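# Close the locker door until it latches

## Task

Push the locker door closed until its latch catches, so that it stays shut with nothing from the robot holding it. The run fails if the door gets flung open hard, or if the robot topples or is left leaning.

## Robot and tools

Robot: a LinearBot, an omnidirectional base with a column about 1.75 m high. A carriage slides 1.0 m along the column (lift_m) and carries two identical six-joint arms, each ending in a two-finger gripper. Arm bases sit about 0.57 m + lift_m above the floor, and some carriage parts hang roughly 0.15 m below them. A hand reaches about 0.78 m from its shoulder but only about 0.38 m below its arm base. A hand is about 0.16 m long and 0.1 m wide, or 0.14 m with the fingers open. Parked arm joints 1 to 6: 0, 0.05, 0.05, 1.45, 0, 0. With both arms parked the footprint is about 0.95 m wide by 0.7 m long. The wheel motors here are weak (2 N m), so a light push already trips contact_stop.

Cameras: carriage_camera is fixed on the carriage, facing forward and tilted about 20 degrees down. left_wrist_camera and right_wrist_camera look out beyond the fingertips. The carriage camera and parked fingertips sit up to about 0.45 m above the arm bases.

Frames: the base frame has its origin on the floor below the base centre, x forward, y left, z up. left_hand and right_hand are reported in it, as the point halfway between the finger pads. quat_wxyz rotates base axes into hand axes; the hand z axis runs along the fingers and the fingers open along hand y. A hand pointing straight up with joints 1, 5, 6 at 0 reads (1, 0, 0, 0). The odometry frame is the base frame as it was at scene start; base_odometry counts wheel rotation only, so slip shows up as travel. Heading is positive to the left, range -3.142 to 3.142.

execute_actions: argument actions is a list holding one action or none (an empty list just reports state and images). An action may contain base, joints, or both; these start together and may finish at different times. base holds exactly one relative command, an offset from where the base last measured itself: translate_m (metres, forward positive, -2 to 2), strafe_m (metres, left positive, -2 to 2), or rotate_rad (radians, counter-clockwise/left positive, -6.3 to 6.3). joints is a single dictionary keyed by joint name, covering both arms, with absolute targets: lift_m 0 to 1 m (tolerance 0.004); left_joint1_rad -2.617 to 3.054 (yaw about vertical, 0 forward, positive left, ±0.02); left_joint2_rad 0 to 3.141 (shoulder: 0 upper arm back and level, 1.57 vertical, 3.14 forward and level, ±0.055); left_joint3_rad 0 to 3.141 (elbow: 0 folded, 3.14 straight, ±0.055); left_joint4_rad -1.57 to 1.57 (wrist pitch, 0 in line with forearm, positive lifts fingertips, ±0.04); left_joint5_rad -1.57 to 1.57 (wrist yaw, positive swings fingertips to the RIGHT, opposite to joint 1, ±0.02); left_joint6_rad -2.094 to 2.094 (roll about the finger axis, positive clockwise viewed from the forearm, ±0.02); left_gripper_m 0 to 0.093 m pad gap (±0.004). The right_ joints mirror these names and ranges. Any action ends within 15 s. Omitted joints or base may keep pushing toward earlier targets unreported. Unknown keys or out-of-range values make the whole call rejected with no motion. cameras picks images: omitted, null or ["all"] gives all; [] gives none. The pictures line lists image order. If a result reports a stop, the remaining motion calls in that same reply are skipped.

wait: seconds from 0 to 10; nothing new is commanded, and it returns the same report as an empty action.

zoom_image: camera plus region [x0, y0, x1, y1] in pixels of that camera's most recent full image, origin top-left, at most 504 by 504.

finished_scene: pass the current scene's number; it ends the scene irreversibly after the last command has been held, and the result tells whether the goal was met. The door must remain latched on its own, so release and back away before calling it. Replying without any tool call also ends things.

Result lines: base_status and joint_status describe how the last accepted action ended. done for the base only means the wheels turned the commanded amount, slip included; a move of a millimetre or two may fall short yet say done. off_target: stopped away from target, possibly still pushing. contact_stop or time_out: target dropped, holding where it stopped. joint command not followed (often with a cause: line): a self-collision check blocked that arm's targets, while its gripper target still runs; blocked joints read not_followed and may be retried on later actions. on_its_own lists what was not commanded; held at is the held target, not the actual position. motor_effort gives percent of maximum, positive toward higher joint values, with the action's peak in brackets; readings carry fixed and random errors. A lift effort that keeps dropping while lowering means a hand rests on something. drive_wheels (ignore sign) higher at rest than after a free move means the base is still pressing. ARM HIT means an arm struck the robot hard. MOTOR HOT warns from 75 °C; OVER-TEMPERATURE FAULT lines report heat stops (90 °C pauses that arm 10 s; 100 °C lets it go limp and fall), after which unmet keys read limit_stop_at_motor_heat and should be re-sent. Outstretched arms heat quickly even unloaded.

Cautions: contact stops trigger after impact and can be late or missing; the base may coast about 0.3 m after an arm touches something, and arms are not monitored while turning. After being blocked, back off about 0.2 m the way you came (or turn back), repeat if still pressed; a retry may need two tries. Arms have no contact stop: a blocked arm keeps pushing and snaps to target when freed, which could fling the door open. Hand readings drift at long reach. To free two blocked arms, move one clear first, the other in a later action. Never let the arms collide or press each other hard. Tipping is unreported and unrecoverable; it is likeliest with the carriage high, arms extended, when pulling, or on sudden stops. Do not reverse the base into an overhanging edge the column could hit. Push the door gently and steadily, and avoid hard hits or shoves.

Each tool is called after ">>>" by a JSON object that holds its "method" and its "body".

## Session

I'll start by looking at the scene.

>>> {"method": "execute_actions", "body": {"actions": []}}

Scene clock: 0.00 s.
base_odometry: x=+0.000 y=+0.000 heading=+0.000 (m, m, rad; odometry frame)
base_status: not commanded
joint_positions: lift_m=+0.302 left_joint1_rad=-0.014 left_joint2_rad=+0.024 left_joint3_rad=+0.040 left_joint4_rad=+1.411 left_joint5_rad=-0.006 left_joint6_rad=-0.036 left_gripper_m=+0.095 right_joint1_rad=+0.013 right_joint2_rad=+0.077 right_joint3_rad=+0.072 right_joint4_rad=+1.444 right_joint5_rad=+0.019 right_joint6_rad=+0.052 right_gripper_m=+0.094
joint_status: not commanded
motor_effort: lift_m=+31 drive_wheels=-4 (%)
left_hand: x=+0.3002 y=+0.3103 z=+1.3014 quat_wxyz=(+0.997, -0.004, +0.072, -0.025) (m; base frame)
right_hand: x=+0.2992 y=-0.3126 z=+1.3107 quat_wxyz=(+0.997, +0.011, +0.065, +0.031) (m; base frame)
pictures: carriage_camera, left_wrist_camera, right_wrist_camera
Images, in order (width x height): carriage_camera 504x504, left_wrist_camera 504x504, right_wrist_camera 504x504.

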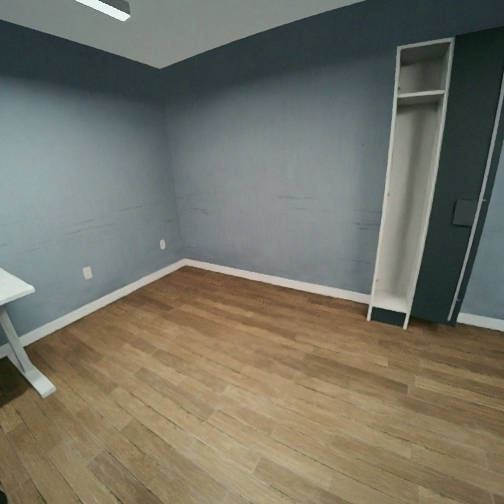

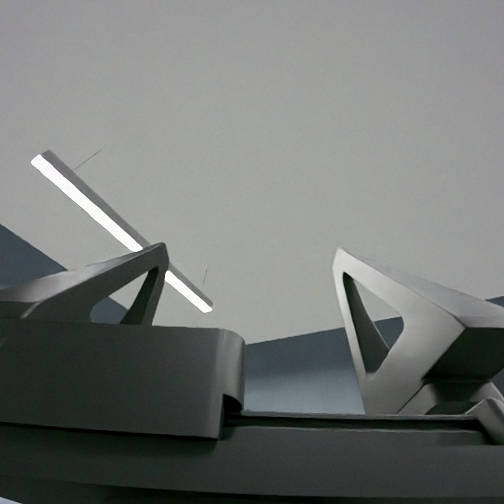

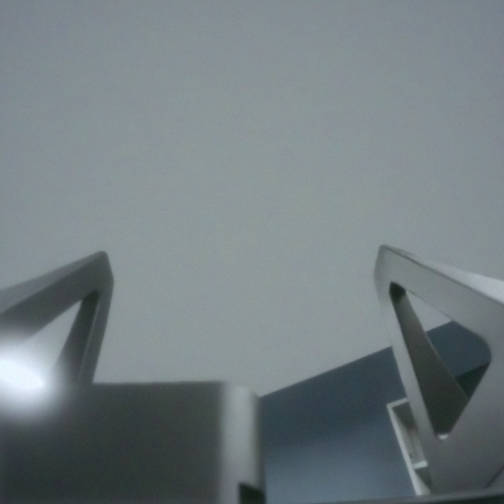

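>>> {"method": "zoom_image", "body": {"camera": "carriage_camera", "region": [340, 20, 504, 340]}}

Region (340, 20, 504, 340) of carriage_camera's 504x504 image, scaled by 1.575, with more detail than that image has; it fills the left 258 columns of this view, and the rest is white.

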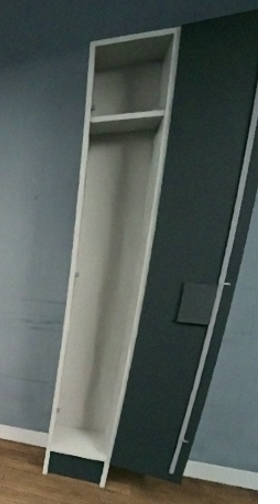

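>>> {"method": "execute_actions", "body": {"actions": [{"base": {"rotate_rad": -0.6}}]}}

Scene clock: 21.40 s.
base_odometry: x=+0.000 y=+0.000 heading=-0.599 (m, m, rad; odometry frame)
base_status: done
joint_positions: lift_m=+0.302 left_joint1_rad=-0.014 left_joint2_rad=+0.024 left_joint3_rad=+0.040 left_joint4_rad=+1.411 left_joint5_rad=-0.006 left_joint6_rad=-0.036 left_gripper_m=+0.095 right_joint1_rad=+0.013 right_joint2_rad=+0.077 right_joint3_rad=+0.072 right_joint4_rad=+1.444 right_joint5_rad=+0.019 right_joint6_rad=+0.052 right_gripper_m=+0.094
joint_status: not commanded
motor_effort: lift_m=+31(31) drive_wheels=+20(49) (%)
left_hand: x=+0.3002 y=+0.3103 z=+1.3014 quat_wxyz=(+0.997, -0.004, +0.072, -0.025) (m; base frame)
right_hand: x=+0.2992 y=-0.3126 z=+1.3107 quat_wxyz=(+0.997, +0.011, +0.065, +0.031) (m; base frame)
pictures: carriage_camera, left_wrist_camera, right_wrist_camera
Images, in order (width x height): carriage_camera 504x504, left_wrist_camera 504x504, right_wrist_camera 504x504.

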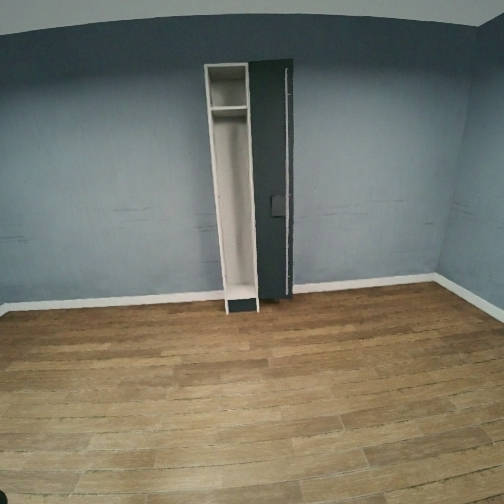

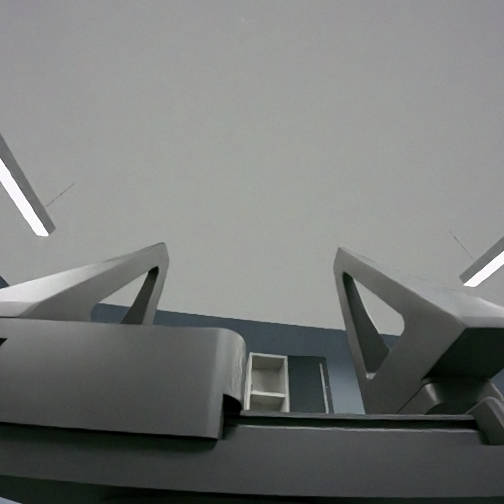

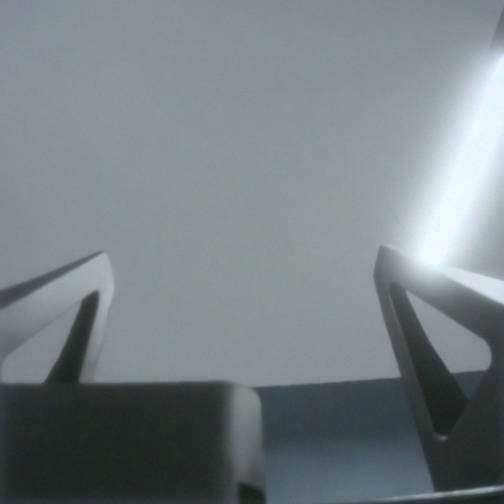

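>>> {"method": "zoom_image", "body": {"camera": "carriage_camera", "region": [170, 40, 330, 330]}}

>>> {"method": "zoom_image", "body": {"camera": "carriage_camera", "region": [200, 240, 320, 330]}}

Region (170, 40, 330, 330) of carriage_camera's 504x504 image, scaled by 1.738, with more detail than that image has; it fills the left 278 columns of this view, and the rest is white.

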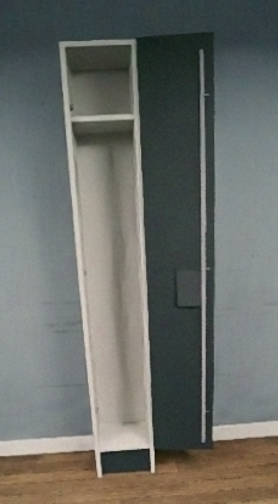

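Region (200, 240, 320, 330) of carriage_camera's 504x504 image, scaled by 4.200, with more detail than that image has; it fills the top 378 rows of this view, and the rest is white.

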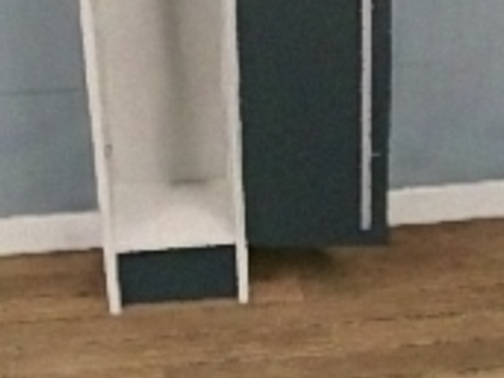

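>>> {"method": "execute_actions", "body": {"actions": [{"base": {"rotate_rad": 0.14}}], "cameras": ["carriage_camera"]}}

Scene clock: 90.90 s.
base_odometry: x=+0.000 y=+0.000 heading=-0.460 (m, m, rad; odometry frame)
base_status: done
joint_positions: lift_m=+0.302 left_joint1_rad=-0.014 left_joint2_rad=+0.024 left_joint3_rad=+0.040 left_joint4_rad=+1.411 left_joint5_rad=-0.006 left_joint6_rad=-0.036 left_gripper_m=+0.095 right_joint1_rad=+0.013 right_joint2_rad=+0.077 right_joint3_rad=+0.072 right_joint4_rad=+1.445 right_joint5_rad=+0.019 right_joint6_rad=+0.052 right_gripper_m=+0.094
joint_status: not commanded
motor_effort: lift_m=+31(31) drive_wheels=-18(26) (%)
left_hand: x=+0.3002 y=+0.3103 z=+1.3014 quat_wxyz=(+0.997, -0.004, +0.072, -0.025) (m; base frame)
right_hand: x=+0.2990 y=-0.3126 z=+1.3107 quat_wxyz=(+0.997, +0.011, +0.065, +0.031) (m; base frame)
pictures: carriage_camera
Images, in order (width x height): carriage_camera 504x504.

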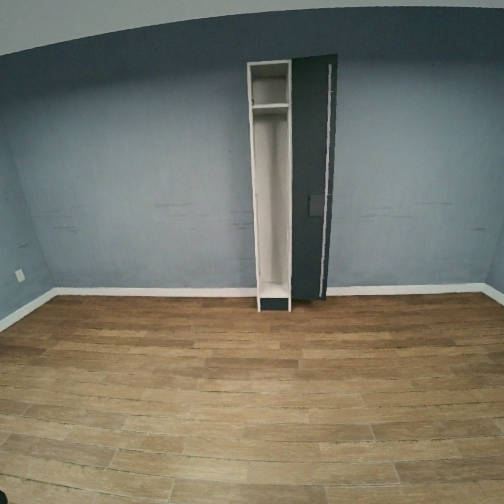

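>>> {"method": "zoom_image", "body": {"camera": "carriage_camera", "region": [240, 250, 350, 330]}}

>>> {"method": "zoom_image", "body": {"camera": "carriage_camera", "region": [235, 40, 355, 130]}}

Region (240, 250, 350, 330) of carriage_camera's 504x504 image, scaled by 4.582, with more detail than that image has; it fills the top 367 rows of this view, and the rest is white.

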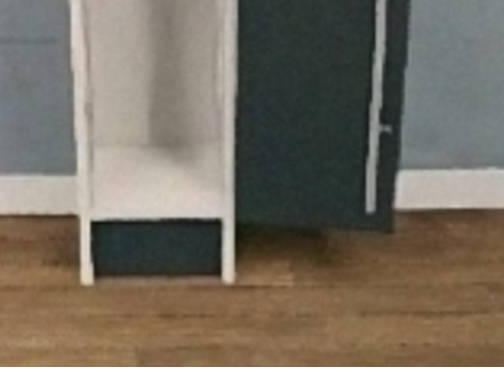

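Region (235, 40, 355, 130) of carriage_camera's 504x504 image, scaled by 4.200, with more detail than that image has; it fills the top 378 rows of this view, and the rest is white.

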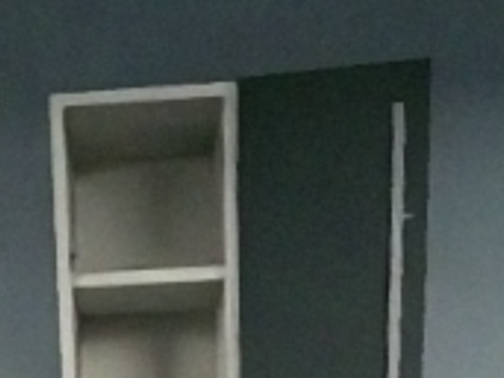

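>>> {"method": "execute_actions", "body": {"actions": [{"base": {"strafe_m": -1.0}, "joints": {"left_joint1_rad": 0.0, "left_joint2_rad": 1.57, "left_joint3_rad": 1.2, "left_joint4_rad": 0.37, "left_joint5_rad": 0.0, "left_joint6_rad": 0.0, "left_gripper_m": 0.0}}]}}

Scene clock: 209.83 s.
base_odometry: x=-0.446 y=-0.895 heading=-0.462 (m, m, rad; odometry frame)
base_status: done
joint_positions: lift_m=+0.302 left_joint1_rad=-0.010 left_joint2_rad=+1.566 left_joint3_rad=+1.179 left_joint4_rad=+0.378 left_joint5_rad=-0.005 left_joint6_rad=-0.007 left_gripper_m=+0.001 right_joint1_rad=+0.013 right_joint2_rad=+0.077 right_joint3_rad=+0.072 right_joint4_rad=+1.445 right_joint5_rad=+0.019 right_joint6_rad=+0.052 right_gripper_m=+0.094
joint_status: all done
motor_effort: lift_m=+31(31) drive_wheels=-13(49) (%)
left_hand: x=+0.7792 y=+0.3054 z=+1.2127 quat_wxyz=(+0.704, +0.000, +0.710, -0.004) (m; base frame)
right_hand: x=+0.2989 y=-0.3126 z=+1.3108 quat_wxyz=(+0.997, +0.011, +0.065, +0.031) (m; base frame)
pictures: carriage_camera, left_wrist_camera, right_wrist_camera
Images, in order (width x height): carriage_camera 504x504, left_wrist_camera 504x504, right_wrist_camera 504x504.

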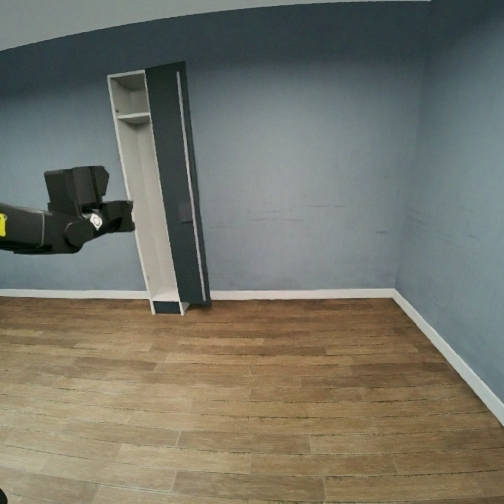

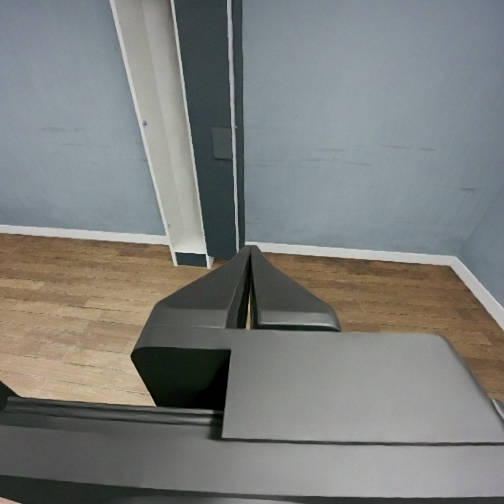

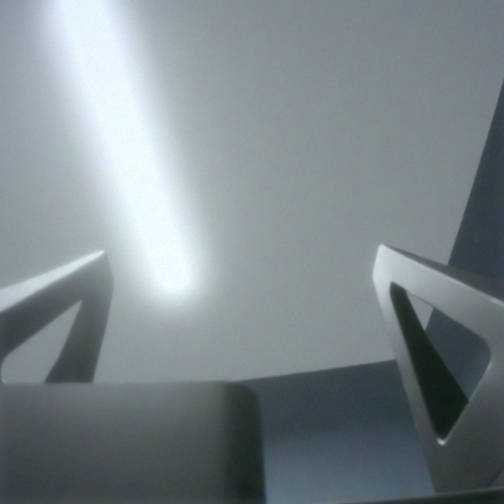

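>>> {"method": "zoom_image", "body": {"camera": "carriage_camera", "region": [100, 50, 260, 330]}}

>>> {"method": "zoom_image", "body": {"camera": "carriage_camera", "region": [135, 260, 235, 330]}}

Region (100, 50, 260, 330) of carriage_camera's 504x504 image, scaled by 1.800, with more detail than that image has; it fills the left 288 columns of this view, and the rest is white.

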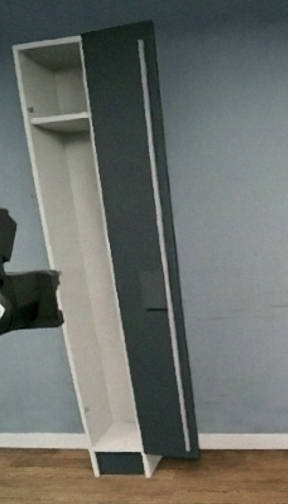

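Region (135, 260, 235, 330) of carriage_camera's 504x504 image, scaled by 5.040, with more detail than that image has; it fills the top 353 rows of this view, and the rest is white.

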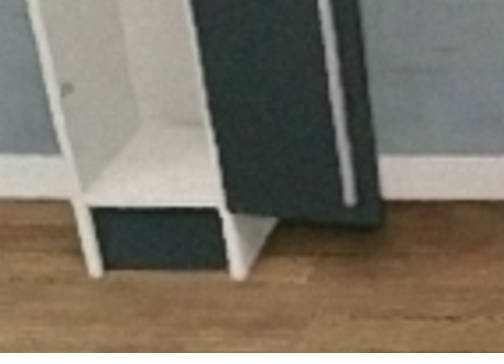

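>>> {"method": "execute_actions", "body": {"actions": [{"base": {"strafe_m": -0.2}, "joints": {"left_joint5_rad": -1.55}}], "cameras": ["carriage_camera"]}}

>>> {"method": "execute_actions", "body": {"actions": [{"base": {"translate_m": 1.1}}], "cameras": ["carriage_camera", "left_wrist_camera"]}}

Scene clock: 332.03 s.
base_odometry: x=-0.536 y=-1.074 heading=-0.463 (m, m, rad; odometry frame)
base_status: done
joint_positions: lift_m=+0.302 left_joint1_rad=-0.007 left_joint2_rad=+1.566 left_joint3_rad=+1.180 left_joint4_rad=+0.378 left_joint5_rad=-1.541 left_joint6_rad=-0.007 left_gripper_m=+0.001 right_joint1_rad=+0.013 right_joint2_rad=+0.077 right_joint3_rad=+0.072 right_joint4_rad=+1.446 right_joint5_rad=+0.019 right_joint6_rad=+0.052 right_gripper_m=+0.094
joint_status: all done
motor_effort: lift_m=+31(31) drive_wheels=-13(40) (%)
left_hand: x=+0.6136 y=+0.4793 z=+1.2145 quat_wxyz=(+0.509, -0.490, +0.509, +0.491) (m; base frame)
right_hand: x=+0.2989 y=-0.3126 z=+1.3108 quat_wxyz=(+0.997, +0.011, +0.065, +0.031) (m; base frame)
pictures: carriage_camera
Images, in order (width x height): carriage_camera 504x504.

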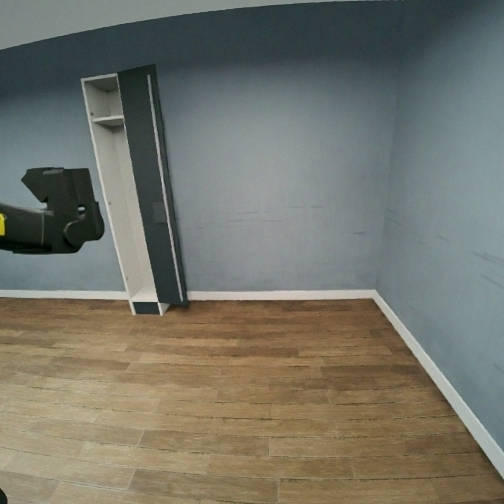

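Scene clock: 336.63 s.
base_odometry: x=+0.448 y=-1.567 heading=-0.464 (m, m, rad; odometry frame)
base_status: done
joint_positions: lift_m=+0.302 left_joint1_rad=-0.006 left_joint2_rad=+1.566 left_joint3_rad=+1.180 left_joint4_rad=+0.378 left_joint5_rad=-1.542 left_joint6_rad=-0.007 left_gripper_m=+0.001 right_joint1_rad=+0.013 right_joint2_rad=+0.077 right_joint3_rad=+0.072 right_joint4_rad=+1.448 right_joint5_rad=+0.019 right_joint6_rad=+0.052 right_gripper_m=+0.094
joint_status: not commanded
motor_effort: lift_m=+31(31) drive_wheels=-11(42) (%)
left_hand: x=+0.6132 y=+0.4797 z=+1.2145 quat_wxyz=(+0.508, -0.491, +0.509, +0.492) (m; base frame)
right_hand: x=+0.2984 y=-0.3126 z=+1.3108 quat_wxyz=(+0.997, +0.011, +0.064, +0.031) (m; base frame)
pictures: carriage_camera, left_wrist_camera
Images, in order (width x height): carriage_camera 504x504, left_wrist_camera 504x504.

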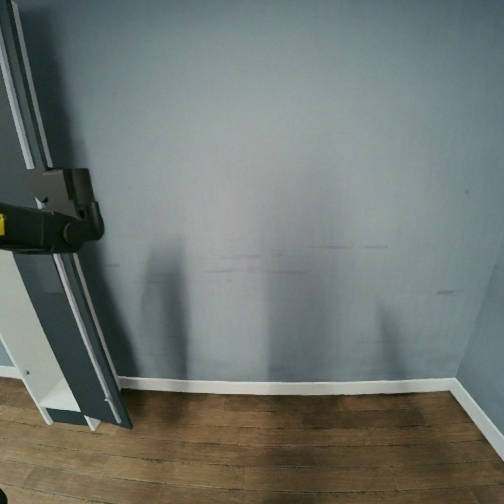

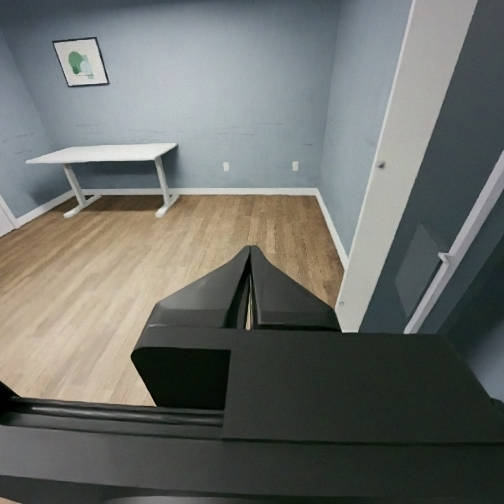

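>>> {"method": "execute_actions", "body": {"actions": [{"base": {"translate_m": 0.4}}], "cameras": ["carriage_camera", "left_wrist_camera"]}}

Scene clock: 390.93 s.
base_odometry: x=+0.805 y=-1.747 heading=-0.466 (m, m, rad; odometry frame)
base_status: done
joint_positions: lift_m=+0.302 left_joint1_rad=-0.005 left_joint2_rad=+1.566 left_joint3_rad=+1.180 left_joint4_rad=+0.378 left_joint5_rad=-1.543 left_joint6_rad=-0.007 left_gripper_m=+0.001 right_joint1_rad=+0.013 right_joint2_rad=+0.077 right_joint3_rad=+0.072 right_joint4_rad=+1.446 right_joint5_rad=+0.019 right_joint6_rad=+0.052 right_gripper_m=+0.094
joint_status: not commanded
motor_effort: lift_m=+31(31) drive_wheels=-12(39) (%)
left_hand: x=+0.6131 y=+0.4798 z=+1.2145 quat_wxyz=(+0.508, -0.491, +0.509, +0.492) (m; base frame)
right_hand: x=+0.2989 y=-0.3126 z=+1.3108 quat_wxyz=(+0.997, +0.011, +0.065, +0.031) (m; base frame)
pictures: carriage_camera, left_wrist_camera
Images, in order (width x height): carriage_camera 504x504, left_wrist_camera 504x504.

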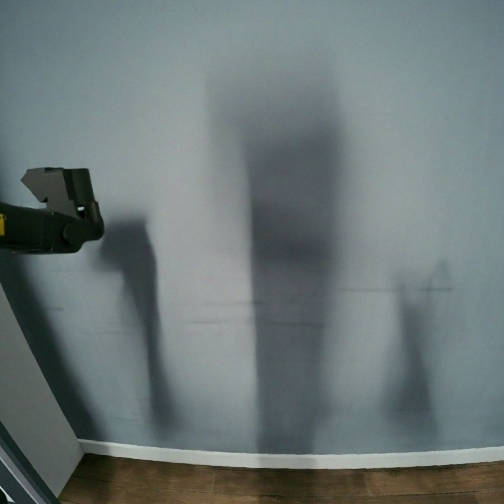

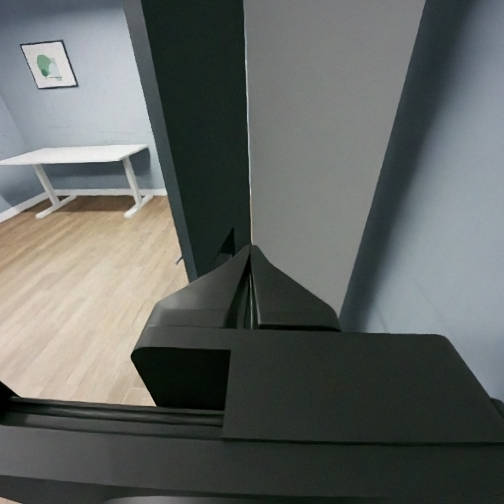

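>>> {"method": "zoom_image", "body": {"camera": "left_wrist_camera", "region": [130, 120, 330, 320]}}

Region (130, 120, 330, 320) of left_wrist_camera's 504x504 image, scaled by 2.520, with more detail than that image has.

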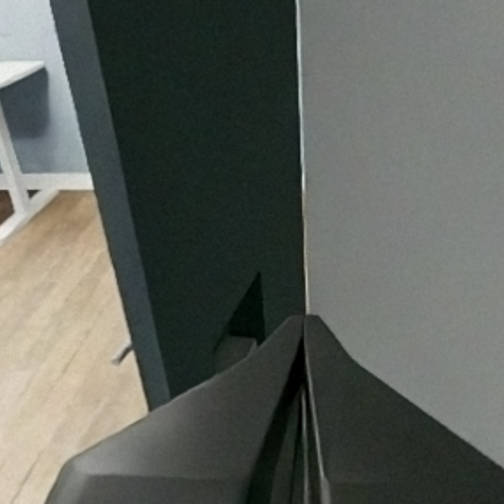

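>>> {"method": "execute_actions", "body": {"actions": [{"base": {"translate_m": 0.11}}], "cameras": ["carriage_camera", "left_wrist_camera"]}}

Scene clock: 422.10 s.
base_odometry: x=+0.903 y=-1.797 heading=-0.467 (m, m, rad; odometry frame)
base_status: done
joint_positions: lift_m=+0.302 left_joint1_rad=-0.005 left_joint2_rad=+1.566 left_joint3_rad=+1.180 left_joint4_rad=+0.378 left_joint5_rad=-1.543 left_joint6_rad=-0.007 left_gripper_m=+0.001 right_joint1_rad=+0.013 right_joint2_rad=+0.077 right_joint3_rad=+0.072 right_joint4_rad=+1.445 right_joint5_rad=+0.019 right_joint6_rad=+0.052 right_gripper_m=+0.094
joint_status: not commanded
motor_effort: lift_m=+31(31) drive_wheels=-11(38) (%)
left_hand: x=+0.6130 y=+0.4799 z=+1.2145 quat_wxyz=(+0.508, -0.491, +0.509, +0.492) (m; base frame)
right_hand: x=+0.2989 y=-0.3126 z=+1.3108 quat_wxyz=(+0.997, +0.011, +0.065, +0.031) (m; base frame)
pictures: carriage_camera, left_wrist_camera
Images, in order (width x height): carriage_camera 504x504, left_wrist_camera 504x504.

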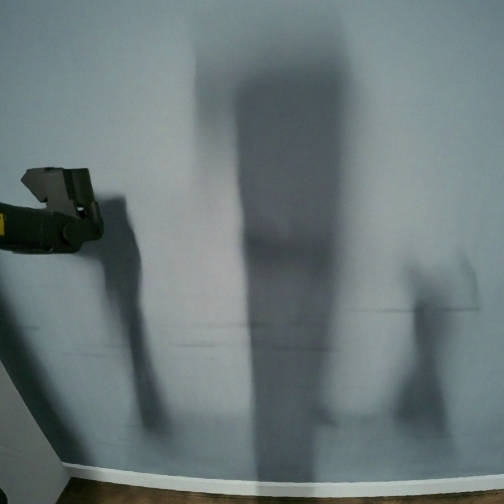

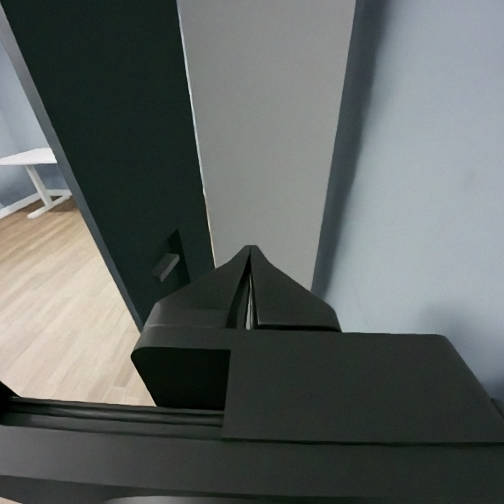

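>>> {"method": "zoom_image", "body": {"camera": "left_wrist_camera", "region": [90, 180, 250, 340]}}

Region (90, 180, 250, 340) of left_wrist_camera's 504x504 image, scaled by 3.150, with more detail than that image has.

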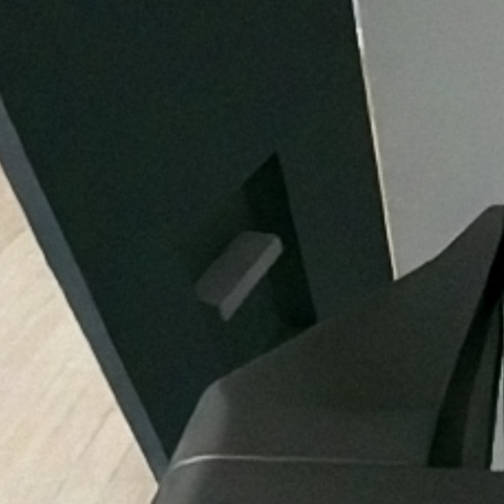

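>>> {"method": "execute_actions", "body": {"actions": [{"base": {"strafe_m": 0.15}}], "cameras": ["carriage_camera", "left_wrist_camera"]}}

Scene clock: 438.37 s.
base_odometry: x=+0.971 y=-1.664 heading=-0.467 (m, m, rad; odometry frame)
base_status: done
joint_positions: lift_m=+0.302 left_joint1_rad=-0.005 left_joint2_rad=+1.566 left_joint3_rad=+1.180 left_joint4_rad=+0.378 left_joint5_rad=-1.543 left_joint6_rad=-0.007 left_gripper_m=+0.001 right_joint1_rad=+0.013 right_joint2_rad=+0.077 right_joint3_rad=+0.072 right_joint4_rad=+1.445 right_joint5_rad=+0.019 right_joint6_rad=+0.052 right_gripper_m=+0.094
joint_status: not commanded
motor_effort: lift_m=+31(31) drive_wheels=-6(39) (%)
left_hand: x=+0.6130 y=+0.4799 z=+1.2145 quat_wxyz=(+0.508, -0.491, +0.509, +0.492) (m; base frame)
right_hand: x=+0.2989 y=-0.3126 z=+1.3108 quat_wxyz=(+0.997, +0.011, +0.065, +0.031) (m; base frame)
pictures: carriage_camera, left_wrist_camera
Images, in order (width x height): carriage_camera 504x504, left_wrist_camera 504x504.

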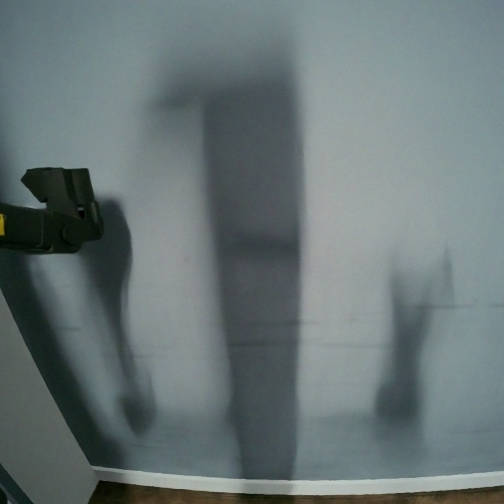

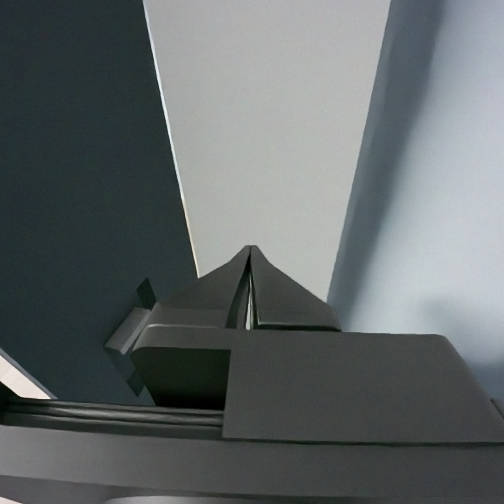

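>>> {"method": "execute_actions", "body": {"actions": [{"base": {"translate_m": -0.15}}], "cameras": ["carriage_camera", "left_wrist_camera"]}}

Scene clock: 454.47 s.
base_odometry: x=+0.837 y=-1.596 heading=-0.467 (m, m, rad; odometry frame)
base_status: done
joint_positions: lift_m=+0.302 left_joint1_rad=-0.005 left_joint2_rad=+1.566 left_joint3_rad=+1.180 left_joint4_rad=+0.378 left_joint5_rad=-1.543 left_joint6_rad=-0.007 left_gripper_m=+0.001 right_joint1_rad=+0.013 right_joint2_rad=+0.077 right_joint3_rad=+0.072 right_joint4_rad=+1.444 right_joint5_rad=+0.019 right_joint6_rad=+0.052 right_gripper_m=+0.094
joint_status: not commanded
motor_effort: lift_m=+31(31) drive_wheels=-6(32) (%)
left_hand: x=+0.6130 y=+0.4799 z=+1.2145 quat_wxyz=(+0.508, -0.491, +0.509, +0.492) (m; base frame)
right_hand: x=+0.2993 y=-0.3126 z=+1.3107 quat_wxyz=(+0.997, +0.011, +0.066, +0.031) (m; base frame)
pictures: carriage_camera, left_wrist_camera
Images, in order (width x height): carriage_camera 504x504, left_wrist_camera 504x504.

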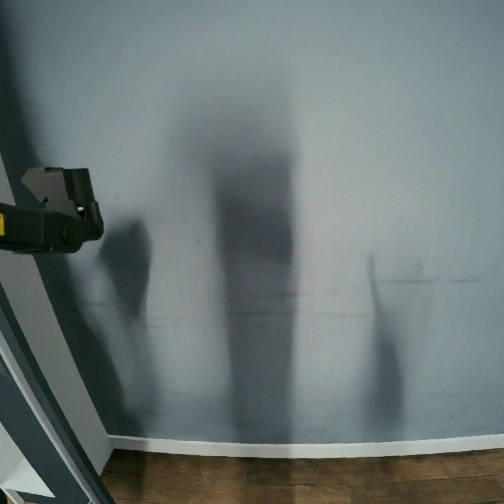

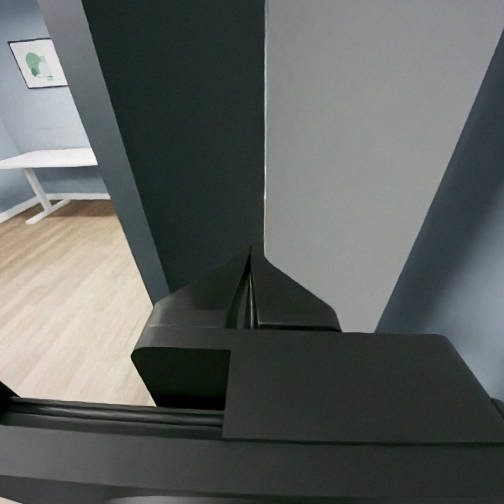

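>>> {"method": "execute_actions", "body": {"actions": [{"base": {"translate_m": -0.1}}], "cameras": ["carriage_camera", "left_wrist_camera"]}}

Scene clock: 472.13 s.
base_odometry: x=+0.748 y=-1.550 heading=-0.467 (m, m, rad; odometry frame)
base_status: done
joint_positions: lift_m=+0.302 left_joint1_rad=-0.005 left_joint2_rad=+1.566 left_joint3_rad=+1.182 left_joint4_rad=+0.378 left_joint5_rad=-1.540 left_joint6_rad=-0.007 left_gripper_m=+0.001 right_joint1_rad=+0.013 right_joint2_rad=+0.077 right_joint3_rad=+0.072 right_joint4_rad=+1.443 right_joint5_rad=+0.019 right_joint6_rad=+0.052 right_gripper_m=+0.094
joint_status: not commanded
motor_effort: lift_m=+31(31) drive_wheels=-6(38) (%)
left_hand: x=+0.6136 y=+0.4799 z=+1.2151 quat_wxyz=(+0.509, -0.491, +0.509, +0.491) (m; base frame)
right_hand: x=+0.2994 y=-0.3126 z=+1.3107 quat_wxyz=(+0.997, +0.011, +0.066, +0.031) (m; base frame)
pictures: carriage_camera, left_wrist_camera
Images, in order (width x height): carriage_camera 504x504, left_wrist_camera 504x504.

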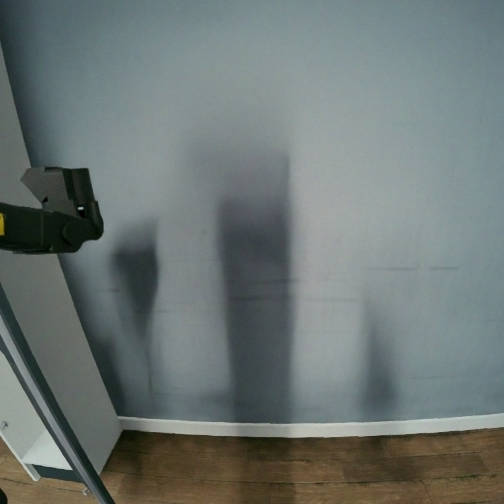

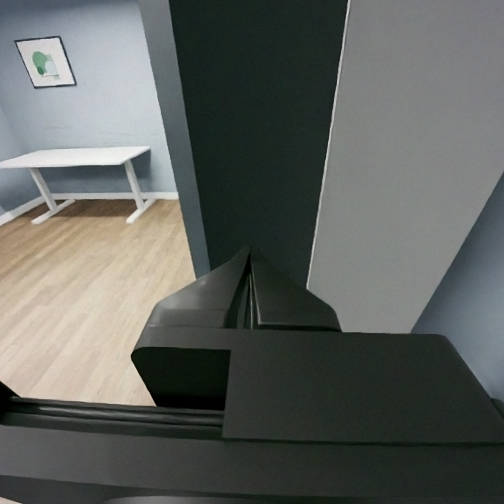

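>>> {"method": "execute_actions", "body": {"actions": [{"base": {"strafe_m": 0.15}}], "cameras": ["carriage_camera", "left_wrist_camera"]}}

Scene clock: 495.43 s.
base_odometry: x=+0.815 y=-1.416 heading=-0.466 (m, m, rad; odometry frame)
base_status: done
joint_positions: lift_m=+0.302 left_joint1_rad=-0.007 left_joint2_rad=+1.566 left_joint3_rad=+1.182 left_joint4_rad=+0.378 left_joint5_rad=-1.539 left_joint6_rad=-0.006 left_gripper_m=+0.001 right_joint1_rad=+0.013 right_joint2_rad=+0.077 right_joint3_rad=+0.072 right_joint4_rad=+1.443 right_joint5_rad=+0.019 right_joint6_rad=+0.052 right_gripper_m=+0.094
joint_status: not commanded
motor_effort: lift_m=+31(31) drive_wheels=-6(29) (%)
left_hand: x=+0.6141 y=+0.4790 z=+1.2151 quat_wxyz=(+0.510, -0.490, +0.510, +0.490) (m; base frame)
right_hand: x=+0.2994 y=-0.3126 z=+1.3107 quat_wxyz=(+0.997, +0.011, +0.066, +0.031) (m; base frame)
pictures: carriage_camera, left_wrist_camera
Images, in order (width x height): carriage_camera 504x504, left_wrist_camera 504x504.

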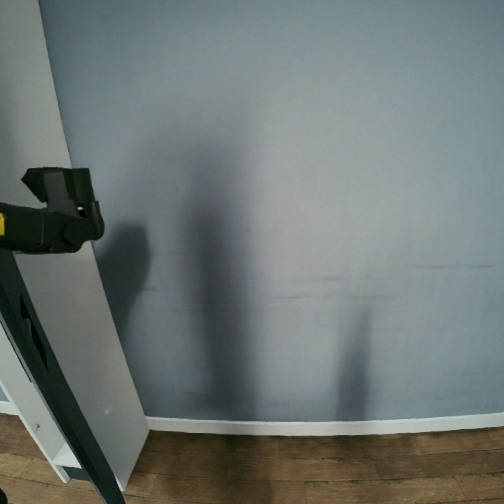

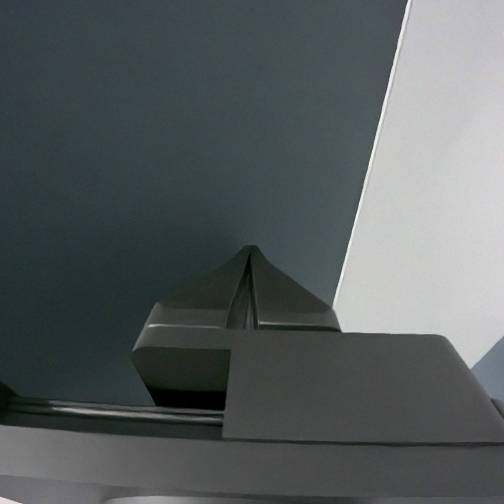

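>>> {"method": "execute_actions", "body": {"actions": [{"base": {"strafe_m": 0.15}}], "cameras": ["carriage_camera", "left_wrist_camera"]}}

Scene clock: 502.30 s.
base_odometry: x=+0.882 y=-1.282 heading=-0.466 (m, m, rad; odometry frame)
base_status: done
joint_positions: lift_m=+0.302 left_joint1_rad=-0.006 left_joint2_rad=+1.566 left_joint3_rad=+1.182 left_joint4_rad=+0.378 left_joint5_rad=-1.539 left_joint6_rad=-0.006 left_gripper_m=+0.001 right_joint1_rad=+0.013 right_joint2_rad=+0.077 right_joint3_rad=+0.072 right_joint4_rad=+1.443 right_joint5_rad=+0.019 right_joint6_rad=+0.052 right_gripper_m=+0.094
joint_status: not commanded
motor_effort: lift_m=+31(31) drive_wheels=-6(36) (%)
left_hand: x=+0.6138 y=+0.4797 z=+1.2151 quat_wxyz=(+0.509, -0.491, +0.509, +0.491) (m; base frame)
right_hand: x=+0.2994 y=-0.3126 z=+1.3107 quat_wxyz=(+0.997, +0.011, +0.066, +0.031) (m; base frame)
pictures: carriage_camera, left_wrist_camera
Images, in order (width x height): carriage_camera 504x504, left_wrist_camera 504x504.

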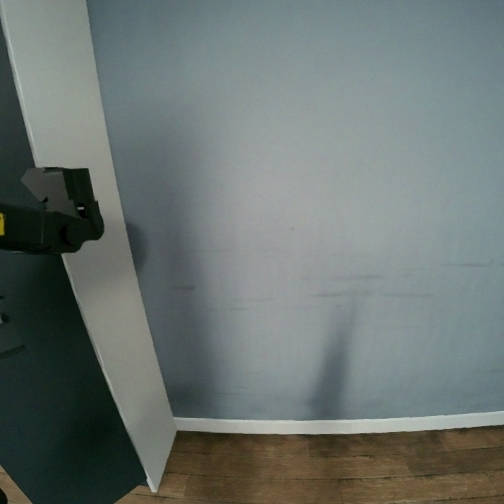

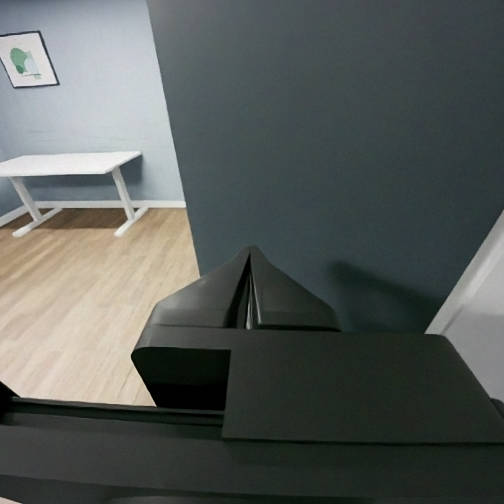

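>>> {"method": "execute_actions", "body": {"actions": [{"base": {"translate_m": -0.25}}], "cameras": ["carriage_camera", "left_wrist_camera"]}}

>>> {"method": "execute_actions", "body": {"actions": [{"base": {"strafe_m": 0.25}, "joints": {"left_joint5_rad": 0.0}}], "cameras": ["carriage_camera", "left_wrist_camera"]}}

Scene clock: 579.23 s.
base_odometry: x=+0.659 y=-1.169 heading=-0.466 (m, m, rad; odometry frame)
base_status: done
joint_positions: lift_m=+0.302 left_joint1_rad=-0.006 left_joint2_rad=+1.566 left_joint3_rad=+1.182 left_joint4_rad=+0.378 left_joint5_rad=-1.541 left_joint6_rad=-0.006 left_gripper_m=+0.001 right_joint1_rad=+0.013 right_joint2_rad=+0.077 right_joint3_rad=+0.072 right_joint4_rad=+1.443 right_joint5_rad=+0.019 right_joint6_rad=+0.052 right_gripper_m=+0.094
joint_status: not commanded
motor_effort: lift_m=+31(31) drive_wheels=-5(32) (%)
left_hand: x=+0.6135 y=+0.4797 z=+1.2151 quat_wxyz=(+0.509, -0.491, +0.509, +0.491) (m; base frame)
right_hand: x=+0.2994 y=-0.3126 z=+1.3107 quat_wxyz=(+0.997, +0.011, +0.066, +0.031) (m; base frame)
pictures: carriage_camera, left_wrist_camera
Images, in order (width x height): carriage_camera 504x504, left_wrist_camera 504x504.

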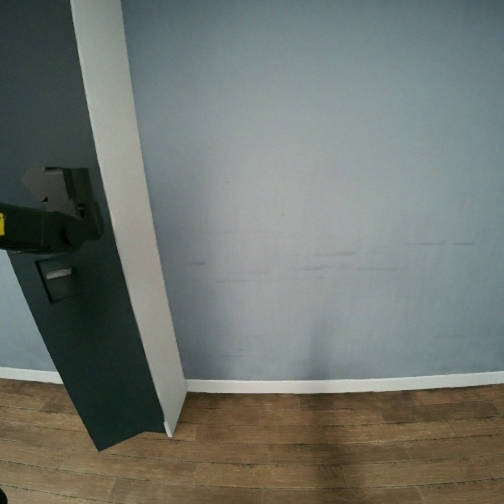

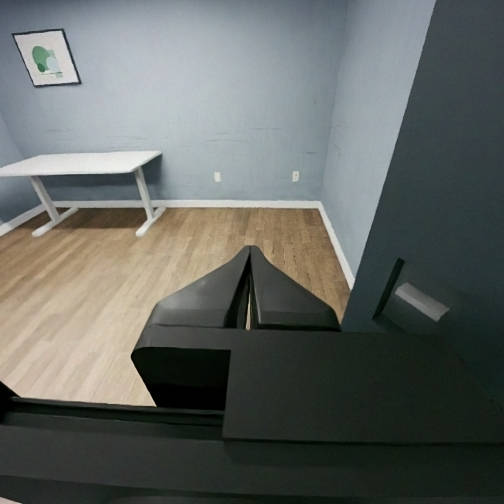

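Scene clock: 581.63 s.
base_odometry: x=+0.771 y=-0.946 heading=-0.465 (m, m, rad; odometry frame)
base_status: done
joint_positions: lift_m=+0.302 left_joint1_rad=-0.006 left_joint2_rad=+1.566 left_joint3_rad=+1.182 left_joint4_rad=+0.378 left_joint5_rad=-0.009 left_joint6_rad=-0.006 left_gripper_m=+0.001 right_joint1_rad=+0.013 right_joint2_rad=+0.077 right_joint3_rad=+0.072 right_joint4_rad=+1.443 right_joint5_rad=+0.019 right_joint6_rad=+0.052 right_gripper_m=+0.094
joint_status: all done
motor_effort: lift_m=+31(31) drive_wheels=-8(29) (%)
left_hand: x=+0.7793 y=+0.3086 z=+1.2141 quat_wxyz=(+0.705, -0.003, +0.709, -0.001) (m; base frame)
right_hand: x=+0.2994 y=-0.3126 z=+1.3107 quat_wxyz=(+0.997, +0.011, +0.066, +0.031) (m; base frame)
pictures: carriage_camera, left_wrist_camera
Images, in order (width x height): carriage_camera 504x504, left_wrist_camera 504x504.

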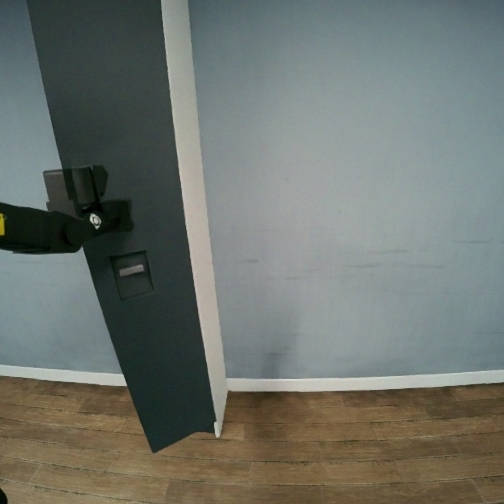

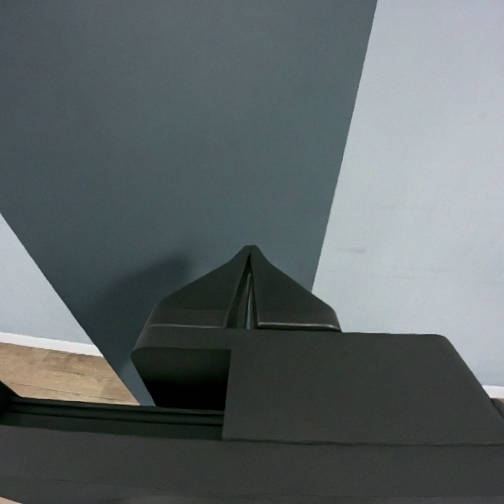

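>>> {"method": "execute_actions", "body": {"actions": [{"base": {"strafe_m": 0.08}}], "cameras": ["carriage_camera", "left_wrist_camera"]}}

Scene clock: 631.17 s.
base_odometry: x=+0.806 y=-0.874 heading=-0.464 (m, m, rad; odometry frame)
base_status: done
joint_positions: lift_m=+0.302 left_joint1_rad=-0.005 left_joint2_rad=+1.566 left_joint3_rad=+1.182 left_joint4_rad=+0.378 left_joint5_rad=-0.008 left_joint6_rad=-0.006 left_gripper_m=+0.001 right_joint1_rad=+0.013 right_joint2_rad=+0.077 right_joint3_rad=+0.072 right_joint4_rad=+1.443 right_joint5_rad=+0.019 right_joint6_rad=+0.052 right_gripper_m=+0.094
joint_status: not commanded
motor_effort: lift_m=+31(31) drive_wheels=-7(35) (%)
left_hand: x=+0.7793 y=+0.3087 z=+1.2141 quat_wxyz=(+0.705, -0.003, +0.709, -0.001) (m; base frame)
right_hand: x=+0.2994 y=-0.3126 z=+1.3107 quat_wxyz=(+0.997, +0.011, +0.066, +0.031) (m; base frame)
pictures: carriage_camera, left_wrist_camera
Images, in order (width x height): carriage_camera 504x504, left_wrist_camera 504x504.

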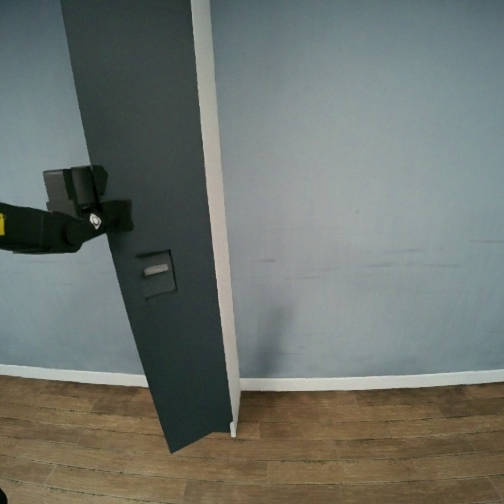

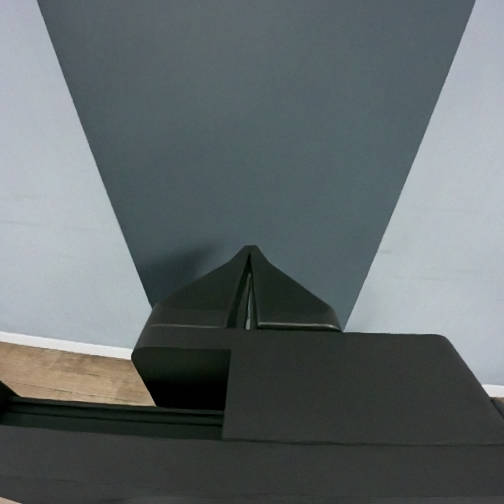

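>>> {"method": "execute_actions", "body": {"actions": [{"base": {"strafe_m": 0.05}}], "cameras": []}}

>>> {"method": "execute_actions", "body": {"actions": [{"base": {"translate_m": 0.12}}], "cameras": ["carriage_camera", "left_wrist_camera"]}}

Scene clock: 645.67 s.
base_odometry: x=+0.828 y=-0.829 heading=-0.464 (m, m, rad; odometry frame)
base_status: done
joint_positions: lift_m=+0.302 left_joint1_rad=-0.005 left_joint2_rad=+1.566 left_joint3_rad=+1.182 left_joint4_rad=+0.378 left_joint5_rad=-0.007 left_joint6_rad=-0.006 left_gripper_m=+0.001 right_joint1_rad=+0.013 right_joint2_rad=+0.077 right_joint3_rad=+0.072 right_joint4_rad=+1.444 right_joint5_rad=+0.019 right_joint6_rad=+0.052 right_gripper_m=+0.094
joint_status: not commanded
motor_effort: lift_m=+31(31) drive_wheels=-6(37) (%)
left_hand: x=+0.7793 y=+0.3086 z=+1.2141 quat_wxyz=(+0.705, -0.003, +0.709, -0.001) (m; base frame)
right_hand: x=+0.2993 y=-0.3126 z=+1.3107 quat_wxyz=(+0.997, +0.011, +0.066, +0.031) (m; base frame)
pictures: none
No camera images: the call's "cameras" was empty. Leave "cameras" out to get every camera's image.

Scene clock: 647.33 s.
base_odometry: x=+0.936 y=-0.882 heading=-0.463 (m, m, rad; odometry frame)
base_status: done
joint_positions: lift_m=+0.302 left_joint1_rad=-0.006 left_joint2_rad=+1.562 left_joint3_rad=+1.182 left_joint4_rad=+0.375 left_joint5_rad=+0.007 left_joint6_rad=-0.006 left_gripper_m=+0.001 right_joint1_rad=+0.013 right_joint2_rad=+0.077 right_joint3_rad=+0.072 right_joint4_rad=+1.443 right_joint5_rad=+0.019 right_joint6_rad=+0.052 right_gripper_m=+0.094
joint_status: not commanded
motor_effort: lift_m=+31(31) drive_wheels=-11(41) (%)
left_hand: x=+0.7783 y=+0.3054 z=+1.2153 quat_wxyz=(+0.705, +0.003, +0.709, -0.007) (m; base frame)
right_hand: x=+0.2994 y=-0.3126 z=+1.3107 quat_wxyz=(+0.997, +0.011, +0.066, +0.031) (m; base frame)
pictures: carriage_camera, left_wrist_camera
Images, in order (width x height): carriage_camera 504x504, left_wrist_camera 504x504.

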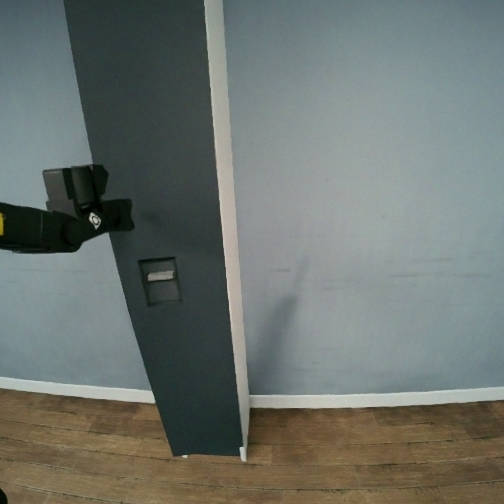

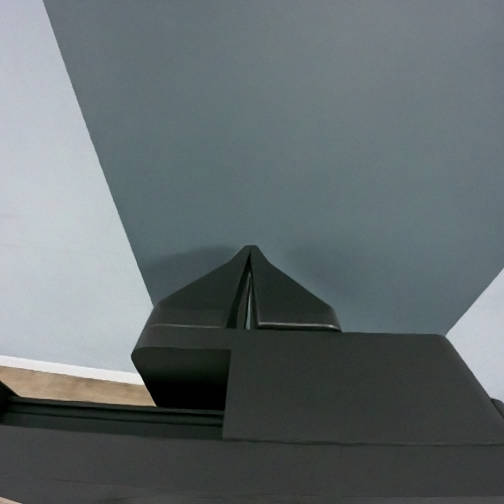

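>>> {"method": "zoom_image", "body": {"camera": "carriage_camera", "region": [130, 380, 290, 500]}}

Region (130, 380, 290, 500) of carriage_camera's 504x504 image, scaled by 3.150, with more detail than that image has; it fills the top 378 rows of this view, and the rest is white.

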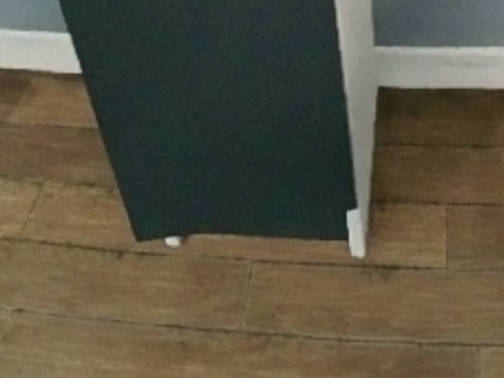

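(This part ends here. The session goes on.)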